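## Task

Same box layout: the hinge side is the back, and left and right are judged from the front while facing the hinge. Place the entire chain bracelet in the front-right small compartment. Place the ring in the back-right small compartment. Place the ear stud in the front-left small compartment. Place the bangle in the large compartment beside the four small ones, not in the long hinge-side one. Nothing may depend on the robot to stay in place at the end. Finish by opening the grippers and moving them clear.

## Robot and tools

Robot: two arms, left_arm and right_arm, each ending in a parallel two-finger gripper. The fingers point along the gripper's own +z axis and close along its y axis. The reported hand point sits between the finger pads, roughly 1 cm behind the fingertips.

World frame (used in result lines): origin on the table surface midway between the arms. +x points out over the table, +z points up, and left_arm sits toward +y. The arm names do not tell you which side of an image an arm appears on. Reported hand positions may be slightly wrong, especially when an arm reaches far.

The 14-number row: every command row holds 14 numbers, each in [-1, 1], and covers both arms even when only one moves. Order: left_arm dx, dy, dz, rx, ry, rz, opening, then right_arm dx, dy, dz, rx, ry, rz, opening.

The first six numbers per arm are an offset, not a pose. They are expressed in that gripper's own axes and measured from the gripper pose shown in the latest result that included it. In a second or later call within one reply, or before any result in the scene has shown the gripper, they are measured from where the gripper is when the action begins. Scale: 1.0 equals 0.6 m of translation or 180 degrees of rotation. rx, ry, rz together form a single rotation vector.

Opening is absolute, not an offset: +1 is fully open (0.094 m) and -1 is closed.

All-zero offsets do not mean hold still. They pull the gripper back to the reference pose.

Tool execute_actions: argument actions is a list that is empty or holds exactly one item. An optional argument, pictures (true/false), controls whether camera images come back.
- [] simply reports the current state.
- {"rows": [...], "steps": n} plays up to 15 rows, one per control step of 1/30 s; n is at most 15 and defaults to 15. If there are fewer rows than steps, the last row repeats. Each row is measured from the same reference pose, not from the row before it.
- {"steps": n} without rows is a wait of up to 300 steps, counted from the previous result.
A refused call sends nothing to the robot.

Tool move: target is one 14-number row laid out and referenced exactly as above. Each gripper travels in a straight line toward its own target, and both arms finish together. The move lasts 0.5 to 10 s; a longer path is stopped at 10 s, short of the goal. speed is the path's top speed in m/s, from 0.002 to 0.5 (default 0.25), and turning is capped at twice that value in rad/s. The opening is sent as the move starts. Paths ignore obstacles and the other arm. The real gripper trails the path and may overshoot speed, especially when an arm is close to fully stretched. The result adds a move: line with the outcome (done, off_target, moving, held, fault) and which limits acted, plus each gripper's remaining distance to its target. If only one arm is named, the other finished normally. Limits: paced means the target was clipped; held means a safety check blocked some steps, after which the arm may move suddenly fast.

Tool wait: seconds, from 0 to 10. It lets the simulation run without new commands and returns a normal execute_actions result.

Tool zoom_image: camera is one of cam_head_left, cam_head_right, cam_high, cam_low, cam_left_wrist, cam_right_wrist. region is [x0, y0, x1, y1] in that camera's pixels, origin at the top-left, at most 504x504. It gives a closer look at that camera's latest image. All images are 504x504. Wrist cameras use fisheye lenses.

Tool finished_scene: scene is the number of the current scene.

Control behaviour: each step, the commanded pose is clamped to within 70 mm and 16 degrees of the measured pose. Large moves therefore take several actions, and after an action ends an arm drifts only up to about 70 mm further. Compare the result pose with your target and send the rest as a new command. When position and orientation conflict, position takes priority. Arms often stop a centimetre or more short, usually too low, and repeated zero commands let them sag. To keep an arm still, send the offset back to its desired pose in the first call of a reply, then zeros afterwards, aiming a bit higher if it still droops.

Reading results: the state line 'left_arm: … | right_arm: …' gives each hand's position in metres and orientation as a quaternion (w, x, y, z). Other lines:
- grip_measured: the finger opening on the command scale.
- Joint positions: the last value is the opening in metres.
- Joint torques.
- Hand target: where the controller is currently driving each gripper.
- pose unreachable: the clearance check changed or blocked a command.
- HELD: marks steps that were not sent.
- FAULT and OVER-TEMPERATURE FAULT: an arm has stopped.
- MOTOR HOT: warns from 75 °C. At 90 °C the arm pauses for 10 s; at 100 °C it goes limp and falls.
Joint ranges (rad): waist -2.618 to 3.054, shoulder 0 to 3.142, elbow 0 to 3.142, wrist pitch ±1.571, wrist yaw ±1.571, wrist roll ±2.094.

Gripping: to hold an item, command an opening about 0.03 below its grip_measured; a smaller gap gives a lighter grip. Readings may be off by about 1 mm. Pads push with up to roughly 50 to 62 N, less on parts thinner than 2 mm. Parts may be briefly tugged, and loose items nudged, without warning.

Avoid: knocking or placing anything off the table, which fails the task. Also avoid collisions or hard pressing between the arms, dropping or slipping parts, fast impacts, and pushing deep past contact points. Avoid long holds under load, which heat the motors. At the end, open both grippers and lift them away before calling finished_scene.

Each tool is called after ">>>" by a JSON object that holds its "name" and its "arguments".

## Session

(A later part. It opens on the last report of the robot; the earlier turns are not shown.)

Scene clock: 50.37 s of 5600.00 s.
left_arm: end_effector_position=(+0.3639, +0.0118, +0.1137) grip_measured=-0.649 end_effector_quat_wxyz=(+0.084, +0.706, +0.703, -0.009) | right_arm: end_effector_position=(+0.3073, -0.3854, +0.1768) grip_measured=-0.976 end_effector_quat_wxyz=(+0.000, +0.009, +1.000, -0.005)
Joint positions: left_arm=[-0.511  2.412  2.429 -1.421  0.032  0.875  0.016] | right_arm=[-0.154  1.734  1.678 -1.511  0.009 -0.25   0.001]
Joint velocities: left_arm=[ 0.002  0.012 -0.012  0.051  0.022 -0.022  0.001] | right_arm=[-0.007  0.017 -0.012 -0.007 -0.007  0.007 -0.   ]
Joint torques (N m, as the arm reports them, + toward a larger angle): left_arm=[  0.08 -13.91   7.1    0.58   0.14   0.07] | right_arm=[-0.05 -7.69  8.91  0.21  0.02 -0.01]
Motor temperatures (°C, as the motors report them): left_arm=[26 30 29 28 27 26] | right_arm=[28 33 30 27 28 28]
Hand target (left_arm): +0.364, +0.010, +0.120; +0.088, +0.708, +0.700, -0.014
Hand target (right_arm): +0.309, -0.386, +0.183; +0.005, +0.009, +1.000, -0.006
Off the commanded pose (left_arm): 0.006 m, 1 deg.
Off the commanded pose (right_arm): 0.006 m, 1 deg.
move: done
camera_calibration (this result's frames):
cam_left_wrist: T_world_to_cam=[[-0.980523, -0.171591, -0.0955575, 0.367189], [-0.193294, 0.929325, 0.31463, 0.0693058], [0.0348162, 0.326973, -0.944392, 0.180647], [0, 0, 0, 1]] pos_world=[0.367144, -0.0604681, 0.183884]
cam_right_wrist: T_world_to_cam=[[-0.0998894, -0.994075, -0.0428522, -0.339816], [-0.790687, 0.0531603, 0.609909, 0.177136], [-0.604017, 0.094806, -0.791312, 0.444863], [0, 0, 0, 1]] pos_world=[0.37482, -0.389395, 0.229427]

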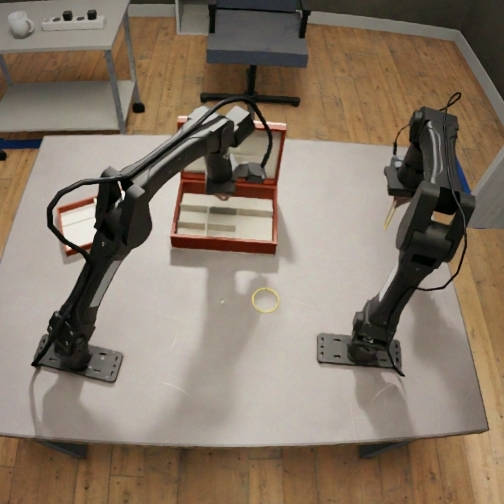

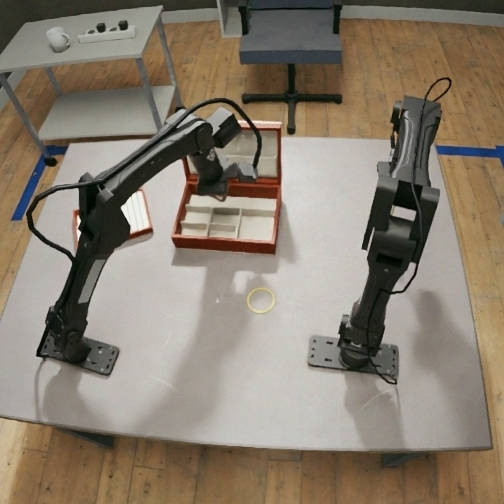

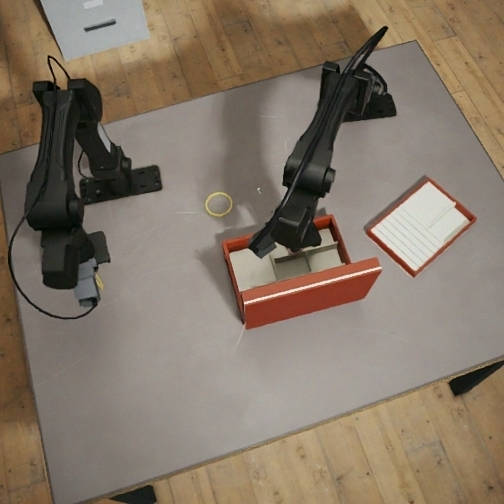

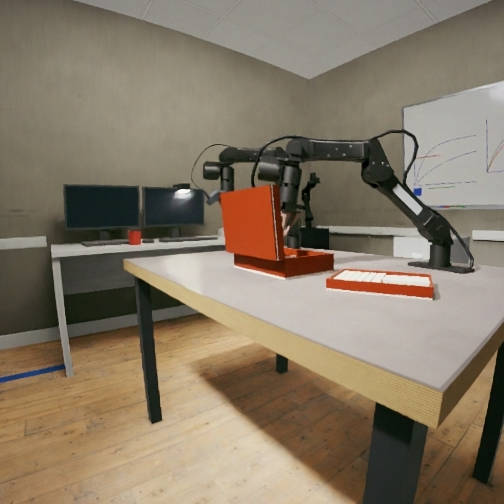

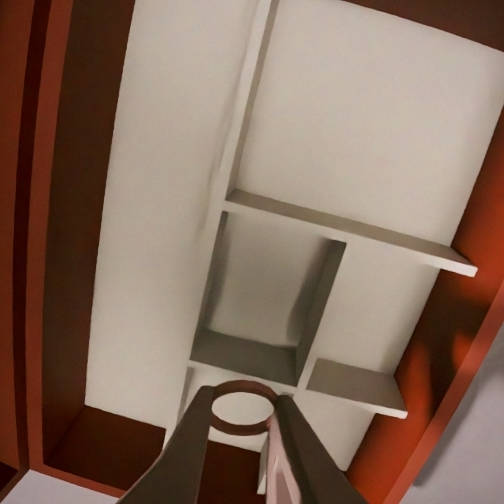

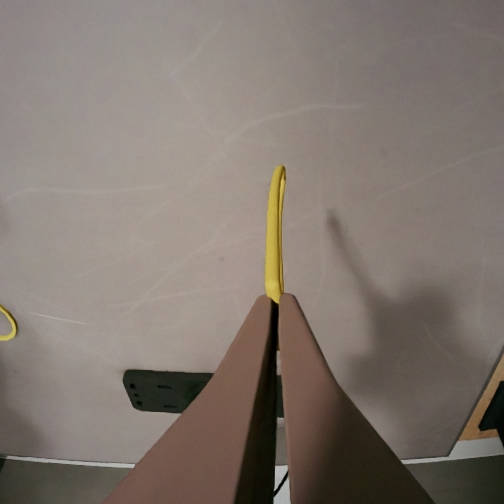

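>>> {"name": "move", "arguments": {"target": [0.015,-0.01,0.117,0,0,0,-0.665,-0.003,0,-0.01,0,0,0,-0.995], "speed": 0.06}}

Scene clock: 55.03 s of 5600.00 s.
left_arm: end_effector_position=(+0.3616, +0.0137, +0.0277) grip_measured=-0.649 end_effector_quat_wxyz=(+0.063, +0.707, +0.704, -0.010) | right_arm: end_effector_position=(+0.3076, -0.3855, +0.1804) grip_measured=-0.976 end_effector_quat_wxyz=(+0.002, +0.009, +1.000, -0.005)
Joint positions: left_arm=[-0.511  2.412  2.091 -1.126  0.032  0.875  0.016] | right_arm=[-0.154  1.734  1.692 -1.522  0.009 -0.25   0.001]
Joint velocities: left_arm=[-0.022  0.002  0.002  0.037 -0.051 -0.037 -0.   ] | right_arm=[-0.012 -0.007 -0.002 -0.022 -0.022  0.022 -0.   ]
Joint torques (N m, as the arm reports them, + toward a larger angle): left_arm=[  0.13 -18.2    3.86   0.85   0.02   0.02] | right_arm=[ 0.12 -6.94  8.43  0.21 -0.01  0.01]
Motor temperatures (°C, as the motors report them): left_arm=[26 32 30 28 27 26] | right_arm=[28 33 30 27 28 28]
Hand target (left_arm): +0.365, +0.012, +0.043; +0.084, +0.706, +0.703, -0.008
Hand target (right_arm): +0.309, -0.385, +0.183; +0.001, +0.009, +1.000, -0.005
Off the commanded pose (left_arm): 0.016 m, 2 deg.
Off the commanded pose (right_arm): 0.003 m, 0 deg.
move: off_target (left_arm)
camera_calibration (this result's frames):
cam_left_wrist: T_world_to_cam=[[-0.983245, -0.168989, -0.0683546, 0.357273], [-0.182236, 0.920405, 0.345896, 0.0893974], [0.00446119, 0.352557, -0.93578, 0.109335], [0, 0, 0, 1]] pos_world=[0.367091, -0.0604531, 0.0958123]
cam_right_wrist: T_world_to_cam=[[-0.0997174, -0.994123, -0.0421504, -0.339918], [-0.793148, 0.0538367, 0.606645, 0.176821], [-0.60081, 0.0939246, -0.793855, 0.447052], [0, 0, 0, 1]] pos_world=[0.374943, -0.389428, 0.233299]

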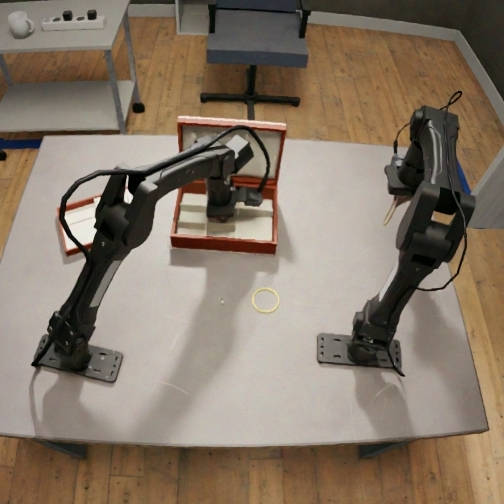

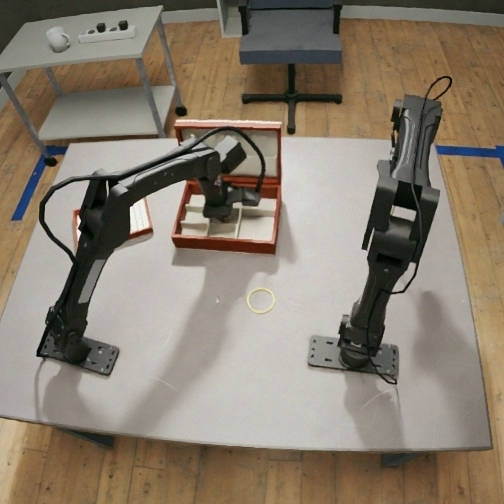

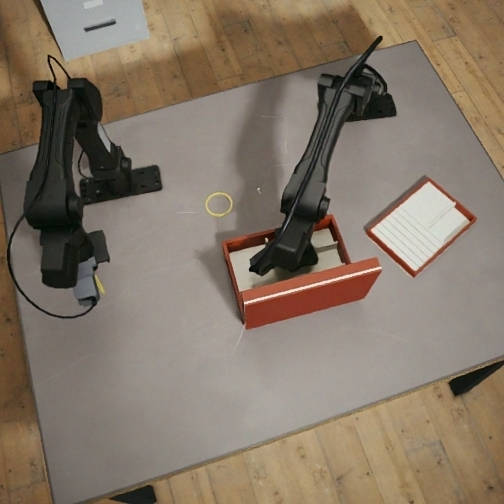

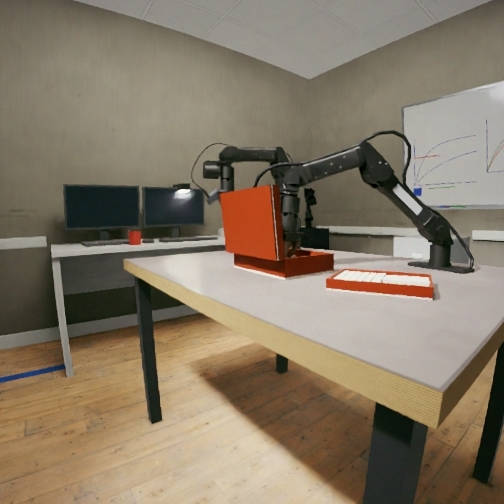

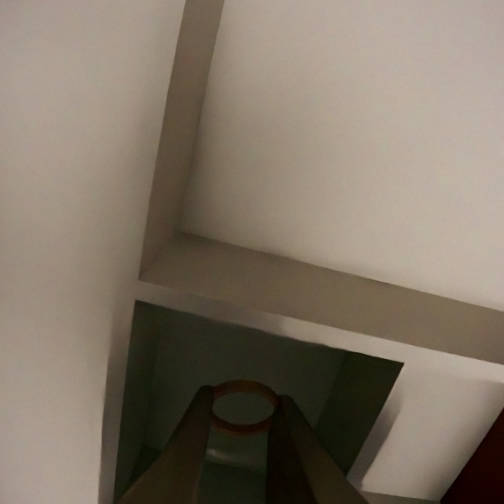

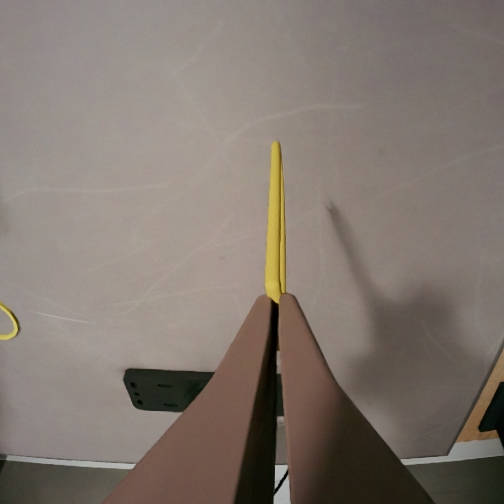

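>>> {"name": "execute_actions", "arguments": {"actions": [{"rows":[[0,0,-0.005,0,0,0,-0.54,0,0,0,0,0,0,-0.995]],"steps":10}], "pictures": false}}

>>> {"name": "move", "arguments": {"target": [0,0,-0.16,0,0,0,-0.54,0,0,0,0,0,0,-0.995], "speed": 0.15}}

>>> {"name": "move", "arguments": {"target": [0.42,-0.33,-0.09,-0.007,0.04,-0.5,-0.4,0.006,0.675,0,-0.045,-0.025,0,-0.995]}}

Scene clock: 61.07 s of 5600.00 s.
left_arm: end_effector_position=(+0.3619, +0.0134, +0.0278) grip_measured=-0.543 end_effector_quat_wxyz=(+0.064, +0.707, +0.704, -0.010) | right_arm: end_effector_position=(+0.3076, -0.3855, +0.1804) grip_measured=-0.976 end_effector_quat_wxyz=(+0.002, +0.009, +1.000, -0.005)
Joint positions: left_arm=[-0.511  2.412  2.091 -1.124  0.032  0.875  0.021] | right_arm=[-0.154  1.734  1.692 -1.522  0.009 -0.25   0.001]
Joint velocities: left_arm=[-0.002 -0.007  0.007  0.037  0.081  0.007 -0.002] | right_arm=[-0.002 -0.012  0.007  0.022  0.007 -0.022  0.   ]
Joint torques (N m, as the arm reports them, + toward a larger angle): left_arm=[ -0.01 -15.06   5.32   0.57   0.01   0.  ] | right_arm=[ 0.07 -7.73  6.57  0.38 -0.03  0.  ]
Motor temperatures (°C, as the motors report them): left_arm=[26 34 29 29 27 26] | right_arm=[28 33 30 27 28 28]
Hand target (left_arm): +0.361, +0.014, +0.031; +0.063, +0.707, +0.704, -0.010
Hand target (right_arm): +0.308, -0.385, +0.180; +0.003, +0.009, +1.000, -0.005
Off the commanded pose (left_arm): 0.003 m, 0 deg.
Off the commanded pose (right_arm): 0.000 m, 0 deg.
Steps of this call (steps 1 to 171: nothing new was sent; steps 172 to 181: all 10 steps of this action). Readings (end_effector_position):
172: left_arm (+0.3619, +0.0134, +0.0278) | right_arm (+0.3076, -0.3855, +0.1804)
173: left_arm (+0.3619, +0.0134, +0.0278) | right_arm (+0.3076, -0.3855, +0.1804)
175: left_arm (+0.3619, +0.0134, +0.0278) | right_arm (+0.3076, -0.3855, +0.1804)
179: left_arm (+0.3619, +0.0134, +0.0278) | right_arm (+0.3076, -0.3855, +0.1804)
181: the state above

Scene clock: 62.67 s of 5600.00 s.
left_arm: end_effector_position=(+0.3522, +0.0216, +0.1155) grip_measured=-0.543 end_effector_quat_wxyz=(+0.059, +0.707, +0.705, -0.011) | right_arm: end_effector_position=(+0.3076, -0.3855, +0.1804) grip_measured=-0.976 end_effector_quat_wxyz=(+0.002, +0.009, +1.000, -0.005)
Joint positions: left_arm=[-0.511  2.399  2.42  -1.477  0.032  0.875  0.021] | right_arm=[-0.154  1.734  1.692 -1.522  0.009 -0.25   0.001]
Joint velocities: left_arm=[-0.002  0.007 -0.012 -0.007 -0.066 -0.066 -0.001] | right_arm=[-0.007 -0.007  0.002  0.022  0.007 -0.051  0.   ]
Joint torques (N m, as the arm reports them, + toward a larger angle): left_arm=[  0.44 -14.06   6.92   0.47   0.02   0.06] | right_arm=[-0.09 -7.88  6.71  0.37 -0.06 -0.03]
Motor temperatures (°C, as the motors report them): left_arm=[26 34 29 29 27 26] | right_arm=[28 33 30 27 28 28]
Hand target (left_arm): +0.355, +0.023, +0.123; +0.065, +0.707, +0.704, -0.010
Hand target (right_arm): +0.308, -0.385, +0.180; +0.002, +0.009, +1.000, -0.005
Off the commanded pose (left_arm): 0.008 m, 1 deg.
Off the commanded pose (right_arm): 0.000 m, 0 deg.
move: done
camera_calibration (this result's frames):
cam_left_wrist: T_world_to_cam=[[-0.983704, -0.168605, -0.062443, 0.354772], [-0.179784, 0.918353, 0.35257, 0.0484152], [-0.00210041, 0.358051, -0.9337, 0.190686], [0, 0, 0, 1]] pos_world=[0.358095, -0.0529212, 0.183127]
cam_right_wrist: T_world_to_cam=[[-0.0997174, -0.994123, -0.0421504, -0.339918], [-0.793148, 0.0538367, 0.606645, 0.176821], [-0.60081, 0.0939246, -0.793855, 0.447052], [0, 0, 0, 1]] pos_world=[0.374943, -0.389428, 0.233299]

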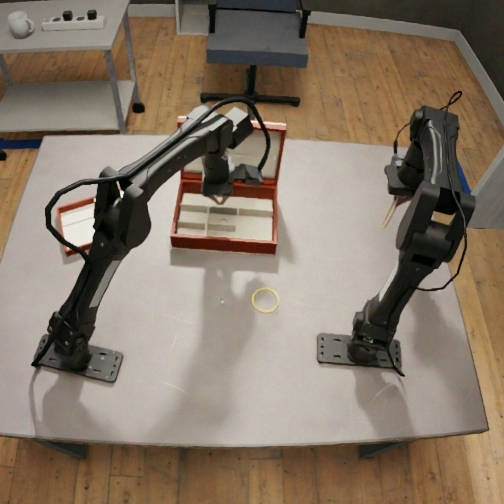

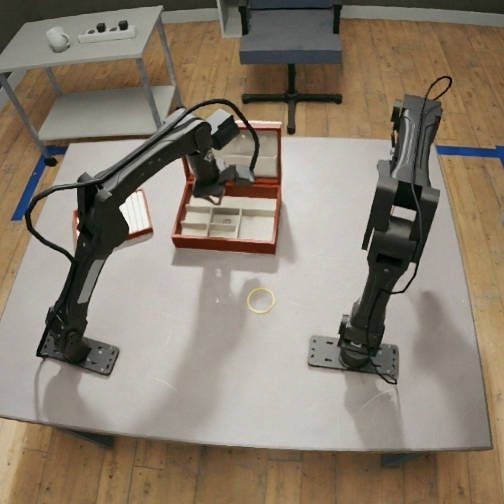

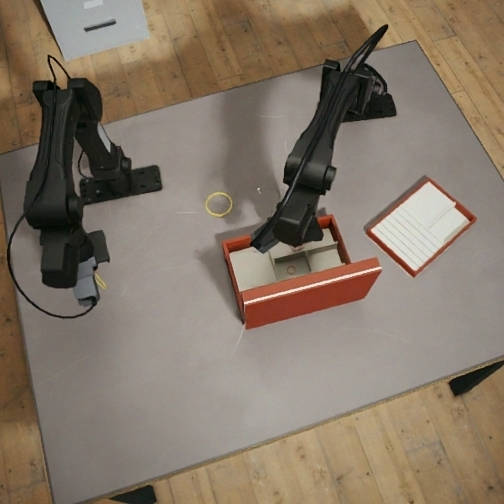

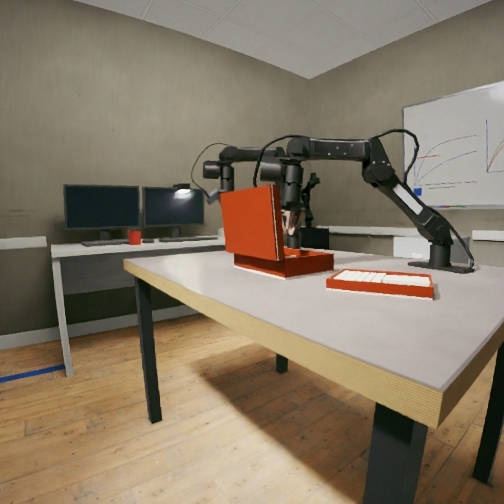

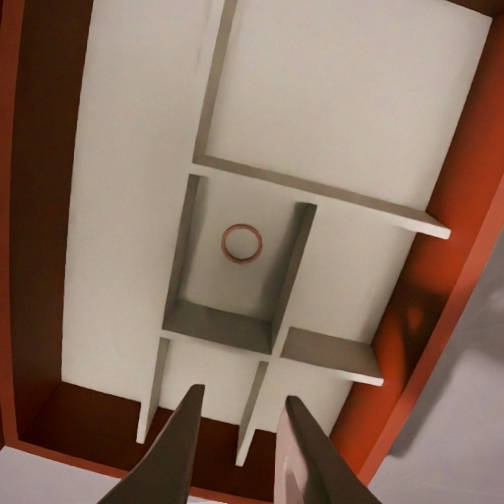

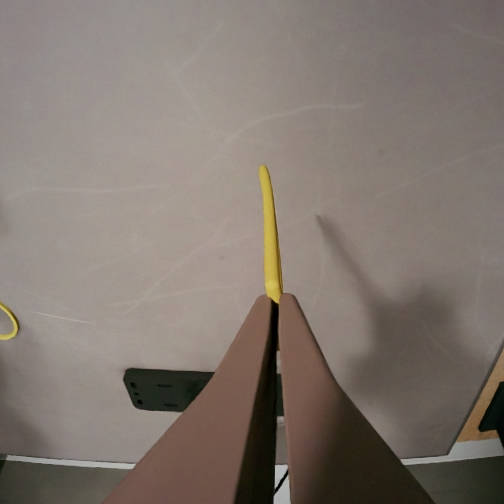

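Scene clock: 66.37 s of 5600.00 s.
left_arm: end_effector_position=(+0.1603, +0.2727, +0.1318) grip_measured=-0.403 end_effector_quat_wxyz=(+0.006, +0.010, +1.000, -0.006) | right_arm: end_effector_position=(+0.3090, +0.0174, +0.1748) grip_measured=-0.976 end_effector_quat_wxyz=(+0.045, +0.007, +0.997, +0.067)
Joint positions: left_arm=[-0.161  1.239  1.046 -1.363  0.008 -0.327  0.028] | right_arm=[ 0.914  2.132  2.206 -1.485 -0.029  0.816  0.001]
Joint velocities: left_arm=[-0.007  0.017  0.012 -0.066  0.022 -0.051  0.   ] | right_arm=[-0.007 -0.007 -0.012 -0.051 -0.037 -0.051  0.   ]
Joint torques (N m, as the arm reports them, + toward a larger angle): left_arm=[ 0.68 -4.98  3.61  0.3  -0.02 -0.1 ] | right_arm=[  0.22 -10.85   8.51   0.44   0.1    0.14]
Motor temperatures (°C, as the motors report them): left_arm=[26 34 29 29 27 26] | right_arm=[28 33 30 27 28 28]
Hand target (left_arm): +0.153, +0.278, +0.131; +0.000, +0.001, +1.000, -0.003
Hand target (right_arm): +0.308, +0.017, +0.175; +0.045, +0.008, +0.997, +0.060
Off the commanded pose (left_arm): 0.009 m, 1 deg.
Off the commanded pose (right_arm): 0.003 m, 0 deg.
move: done
camera_calibration (this result's frames):
cam_left_wrist: T_world_to_cam=[[0.148783, -0.988869, 0.00135515, 0.243155], [-0.886244, -0.132734, 0.443795, 0.165465], [-0.438675, -0.0672301, -0.896127, 0.296561], [0, 0, 0, 1]] pos_world=[0.240558, 0.282349, 0.191994]
cam_right_wrist: T_world_to_cam=[[-0.0846316, -0.977504, -0.193194, 0.0819417], [-0.842353, -0.0333782, 0.537891, 0.188446], [-0.532239, 0.20826, -0.820579, 0.387087], [0, 0, 0, 1]] pos_world=[0.371696, 0.00577368, 0.232102]

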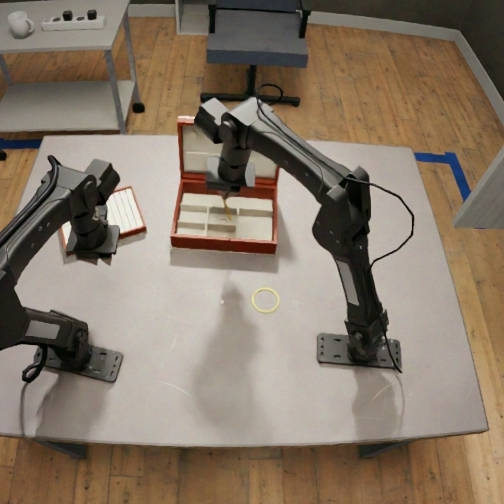

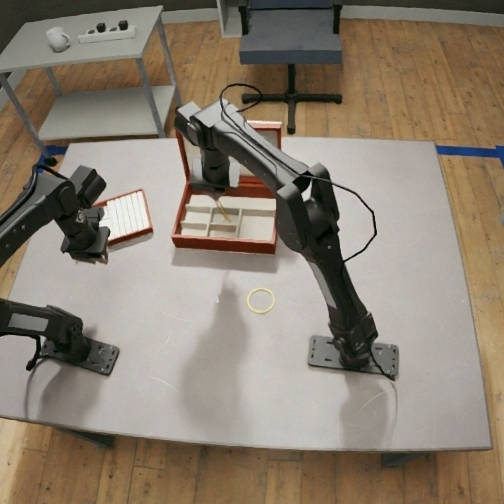

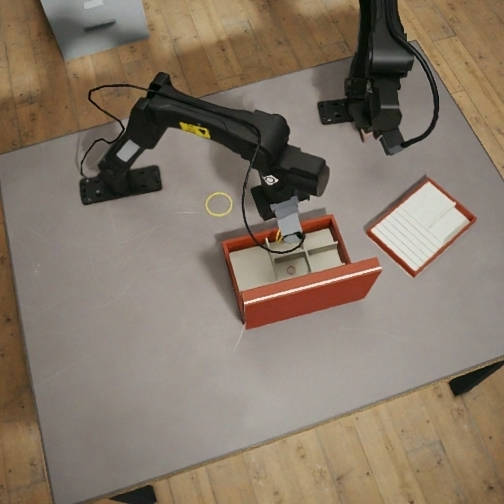

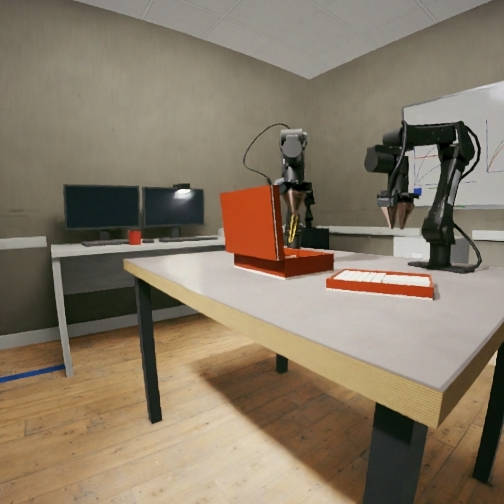

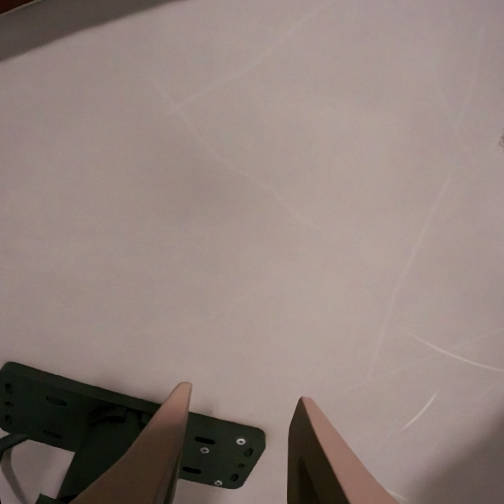

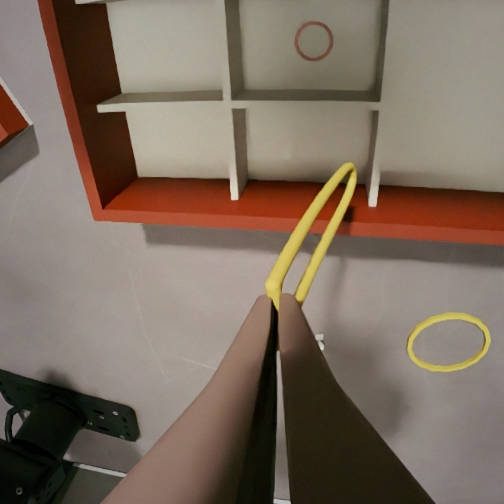

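>>> {"name": "wait", "arguments": {"seconds": 1.5}}

>>> {"name": "move", "arguments": {"target": [0,0,0,0,0,0,-0.4,0.024,-0.022,0.227,0,0,0,-0.995], "speed": 0.05}}

Scene clock: 71.63 s of 5600.00 s.
left_arm: end_effector_position=(+0.1602, +0.2728, +0.1318) grip_measured=-0.403 end_effector_quat_wxyz=(+0.006, +0.010, +1.000, -0.006) | right_arm: end_effector_position=(+0.3085, +0.0169, +0.1747) grip_measured=-0.976 end_effector_quat_wxyz=(+0.044, +0.008, +0.997, +0.066)
Joint positions: left_arm=[-0.161  1.239  1.046 -1.364  0.008 -0.328  0.028] | right_arm=[ 0.914  2.132  2.206 -1.488 -0.029  0.818  0.001]
Joint velocities: left_arm=[ 0.007  0.012 -0.012 -0.081 -0.007 -0.066 -0.   ] | right_arm=[-0.007 -0.032 -0.007 -0.066  0.037  0.022 -0.001]
Joint torques (N m, as the arm reports them, + toward a larger angle): left_arm=[ 0.68 -4.96  3.62  0.3  -0.02 -0.09] | right_arm=[  0.45 -10.62   8.59   0.43   0.07   0.03]
Motor temperatures (°C, as the motors report them): left_arm=[26 32 29 28 27 26] | right_arm=[28 34 30 27 28 28]
Hand target (left_arm): +0.153, +0.278, +0.131; +0.000, +0.001, +1.000, -0.003
Hand target (right_arm): +0.308, +0.017, +0.175; +0.045, +0.008, +0.997, +0.060
Off the commanded pose (left_arm): 0.009 m, 1 deg.
Off the commanded pose (right_arm): 0.004 m, 0 deg.
Steps of this call (steps 1 to 158: nothing new was sent). Readings (end_effector_position):
1: left_arm (+0.1603, +0.2727, +0.1318) | right_arm (+0.3090, +0.0173, +0.1748)
2: left_arm (+0.1602, +0.2728, +0.1318) | right_arm (+0.3088, +0.0172, +0.1747)
4: left_arm (+0.1602, +0.2728, +0.1318) | right_arm (+0.3087, +0.0171, +0.1747)
8: left_arm (+0.1602, +0.2728, +0.1318) | right_arm (+0.3087, +0.0170, +0.1747)
158: the state above
camera_calibration (this result's frames):
cam_left_wrist: T_world_to_cam=[[0.149538, -0.988755, 0.00118047, 0.243071], [-0.885979, -0.133464, 0.444105, 0.165506], [-0.438953, -0.0674563, -0.895974, 0.296609], [0, 0, 0, 1]] pos_world=[0.240484, 0.282435, 0.191965]
cam_right_wrist: T_world_to_cam=[[-0.0861737, -0.977808, -0.190958, 0.0814398], [-0.841162, -0.0313024, 0.539876, 0.187303], [-0.533873, 0.20715, -0.819798, 0.38721], [0, 0, 0, 1]] pos_world=[0.371291, 0.005285, 0.231865]

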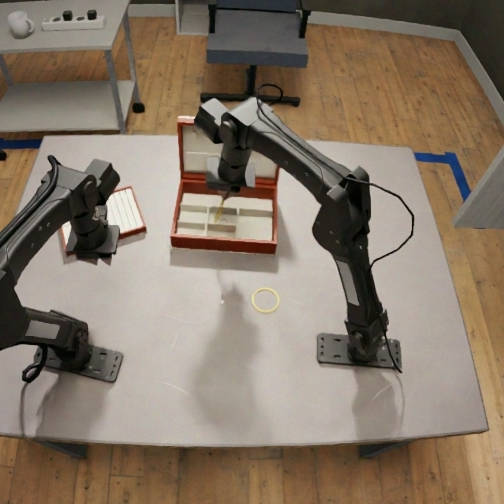

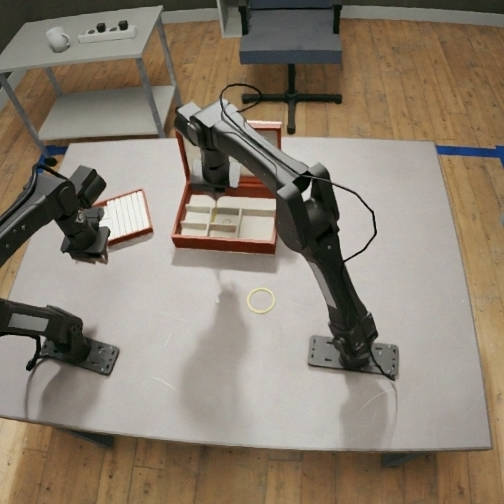

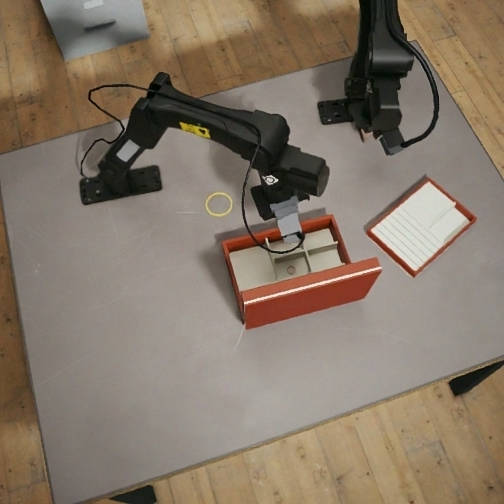

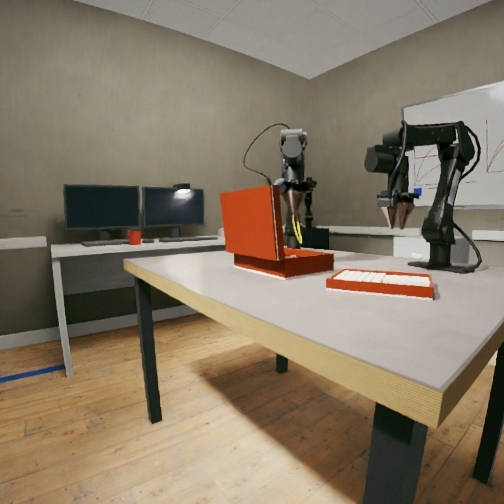

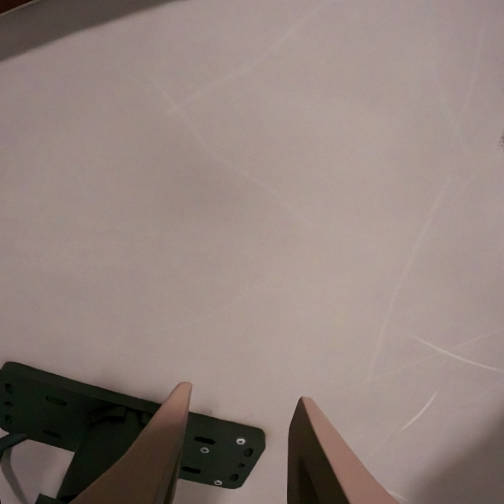

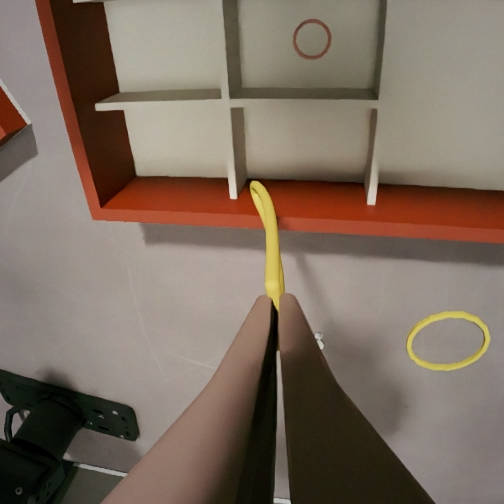

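Scene clock: 74.87 s of 5600.00 s.
left_arm: end_effector_position=(+0.1602, +0.2728, +0.1318) grip_measured=-0.403 end_effector_quat_wxyz=(+0.006, +0.010, +1.000, -0.006) | right_arm: end_effector_position=(+0.3122, +0.0206, +0.0457) grip_measured=-0.976 end_effector_quat_wxyz=(+0.048, +0.011, +0.996, +0.072)
Joint positions: left_arm=[-0.161  1.239  1.046 -1.364  0.008 -0.328  0.028] | right_arm=[ 0.914  2.112  1.654 -0.943 -0.029  0.824  0.001]
Joint velocities: left_arm=[ 0.002 -0.007  0.007 -0.007 -0.022  0.007  0.001] | right_arm=[-0.002  0.012 -0.007 -0.022 -0.051  0.037  0.   ]
Joint torques (N m, as the arm reports them, + toward a larger angle): left_arm=[-0.03 -2.89  4.75  0.48  0.    0.  ] | right_arm=[  1.01 -10.89   5.93   0.72  -0.04   0.04]
Motor temperatures (°C, as the motors report them): left_arm=[26 31 29 28 27 26] | right_arm=[28 34 30 27 28 28]
Hand target (left_arm): +0.160, +0.273, +0.132; +0.006, +0.010, +1.000, -0.006
Hand target (right_arm): +0.307, +0.023, +0.037; +0.044, +0.008, +0.997, +0.066
Off the commanded pose (left_arm): 0.000 m, 0 deg.
Off the commanded pose (right_arm): 0.011 m, 1 deg.
move: off_target (right_arm)
camera_calibration (this result's frames):
cam_left_wrist: T_world_to_cam=[[0.149538, -0.988755, 0.00118047, 0.243071], [-0.885979, -0.133464, 0.444105, 0.165506], [-0.438953, -0.0674563, -0.895974, 0.296609], [0, 0, 0, 1]] pos_world=[0.240484, 0.282435, 0.191965]
cam_right_wrist: T_world_to_cam=[[-0.0902829, -0.975176, -0.202191, 0.0625183], [-0.846176, -0.0319523, 0.531944, 0.262055], [-0.5252, 0.219115, -0.822286, 0.279788], [0, 0, 0, 1]] pos_world=[0.374333, 0.008034, 0.103307]

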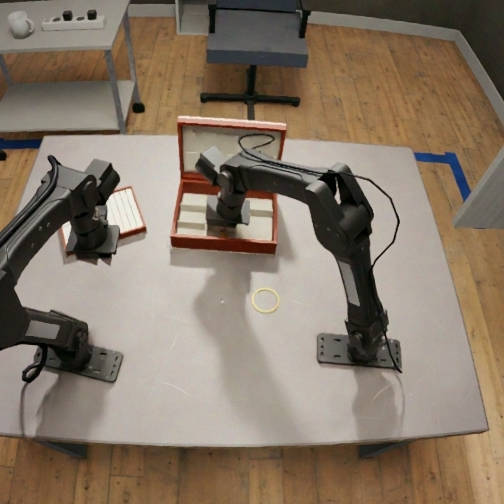

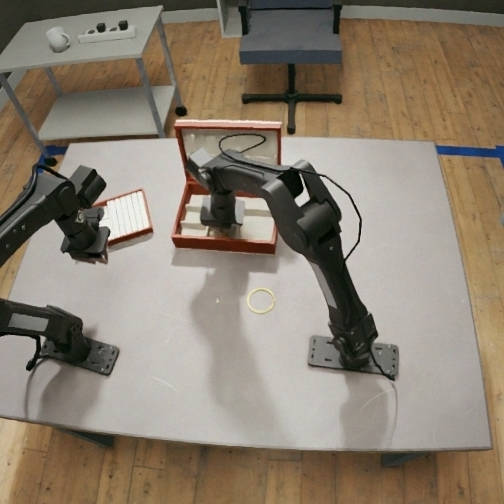

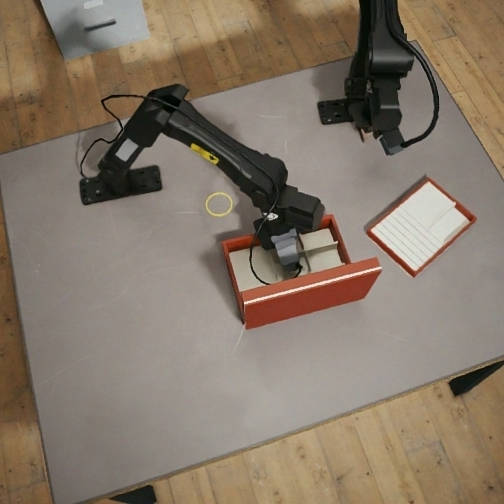

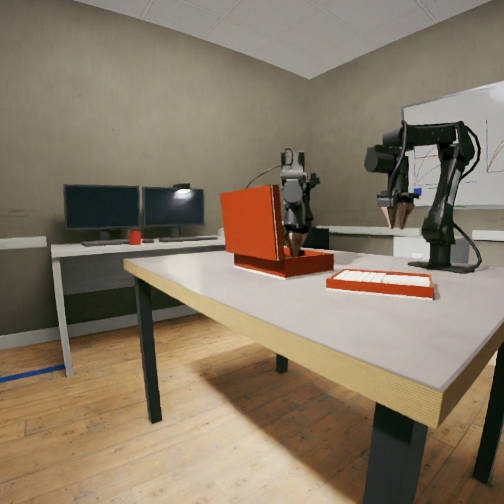

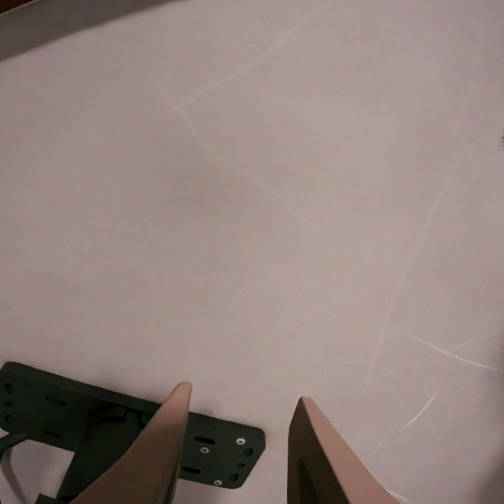

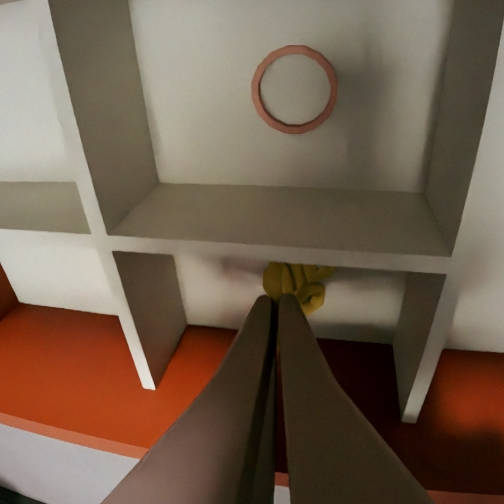

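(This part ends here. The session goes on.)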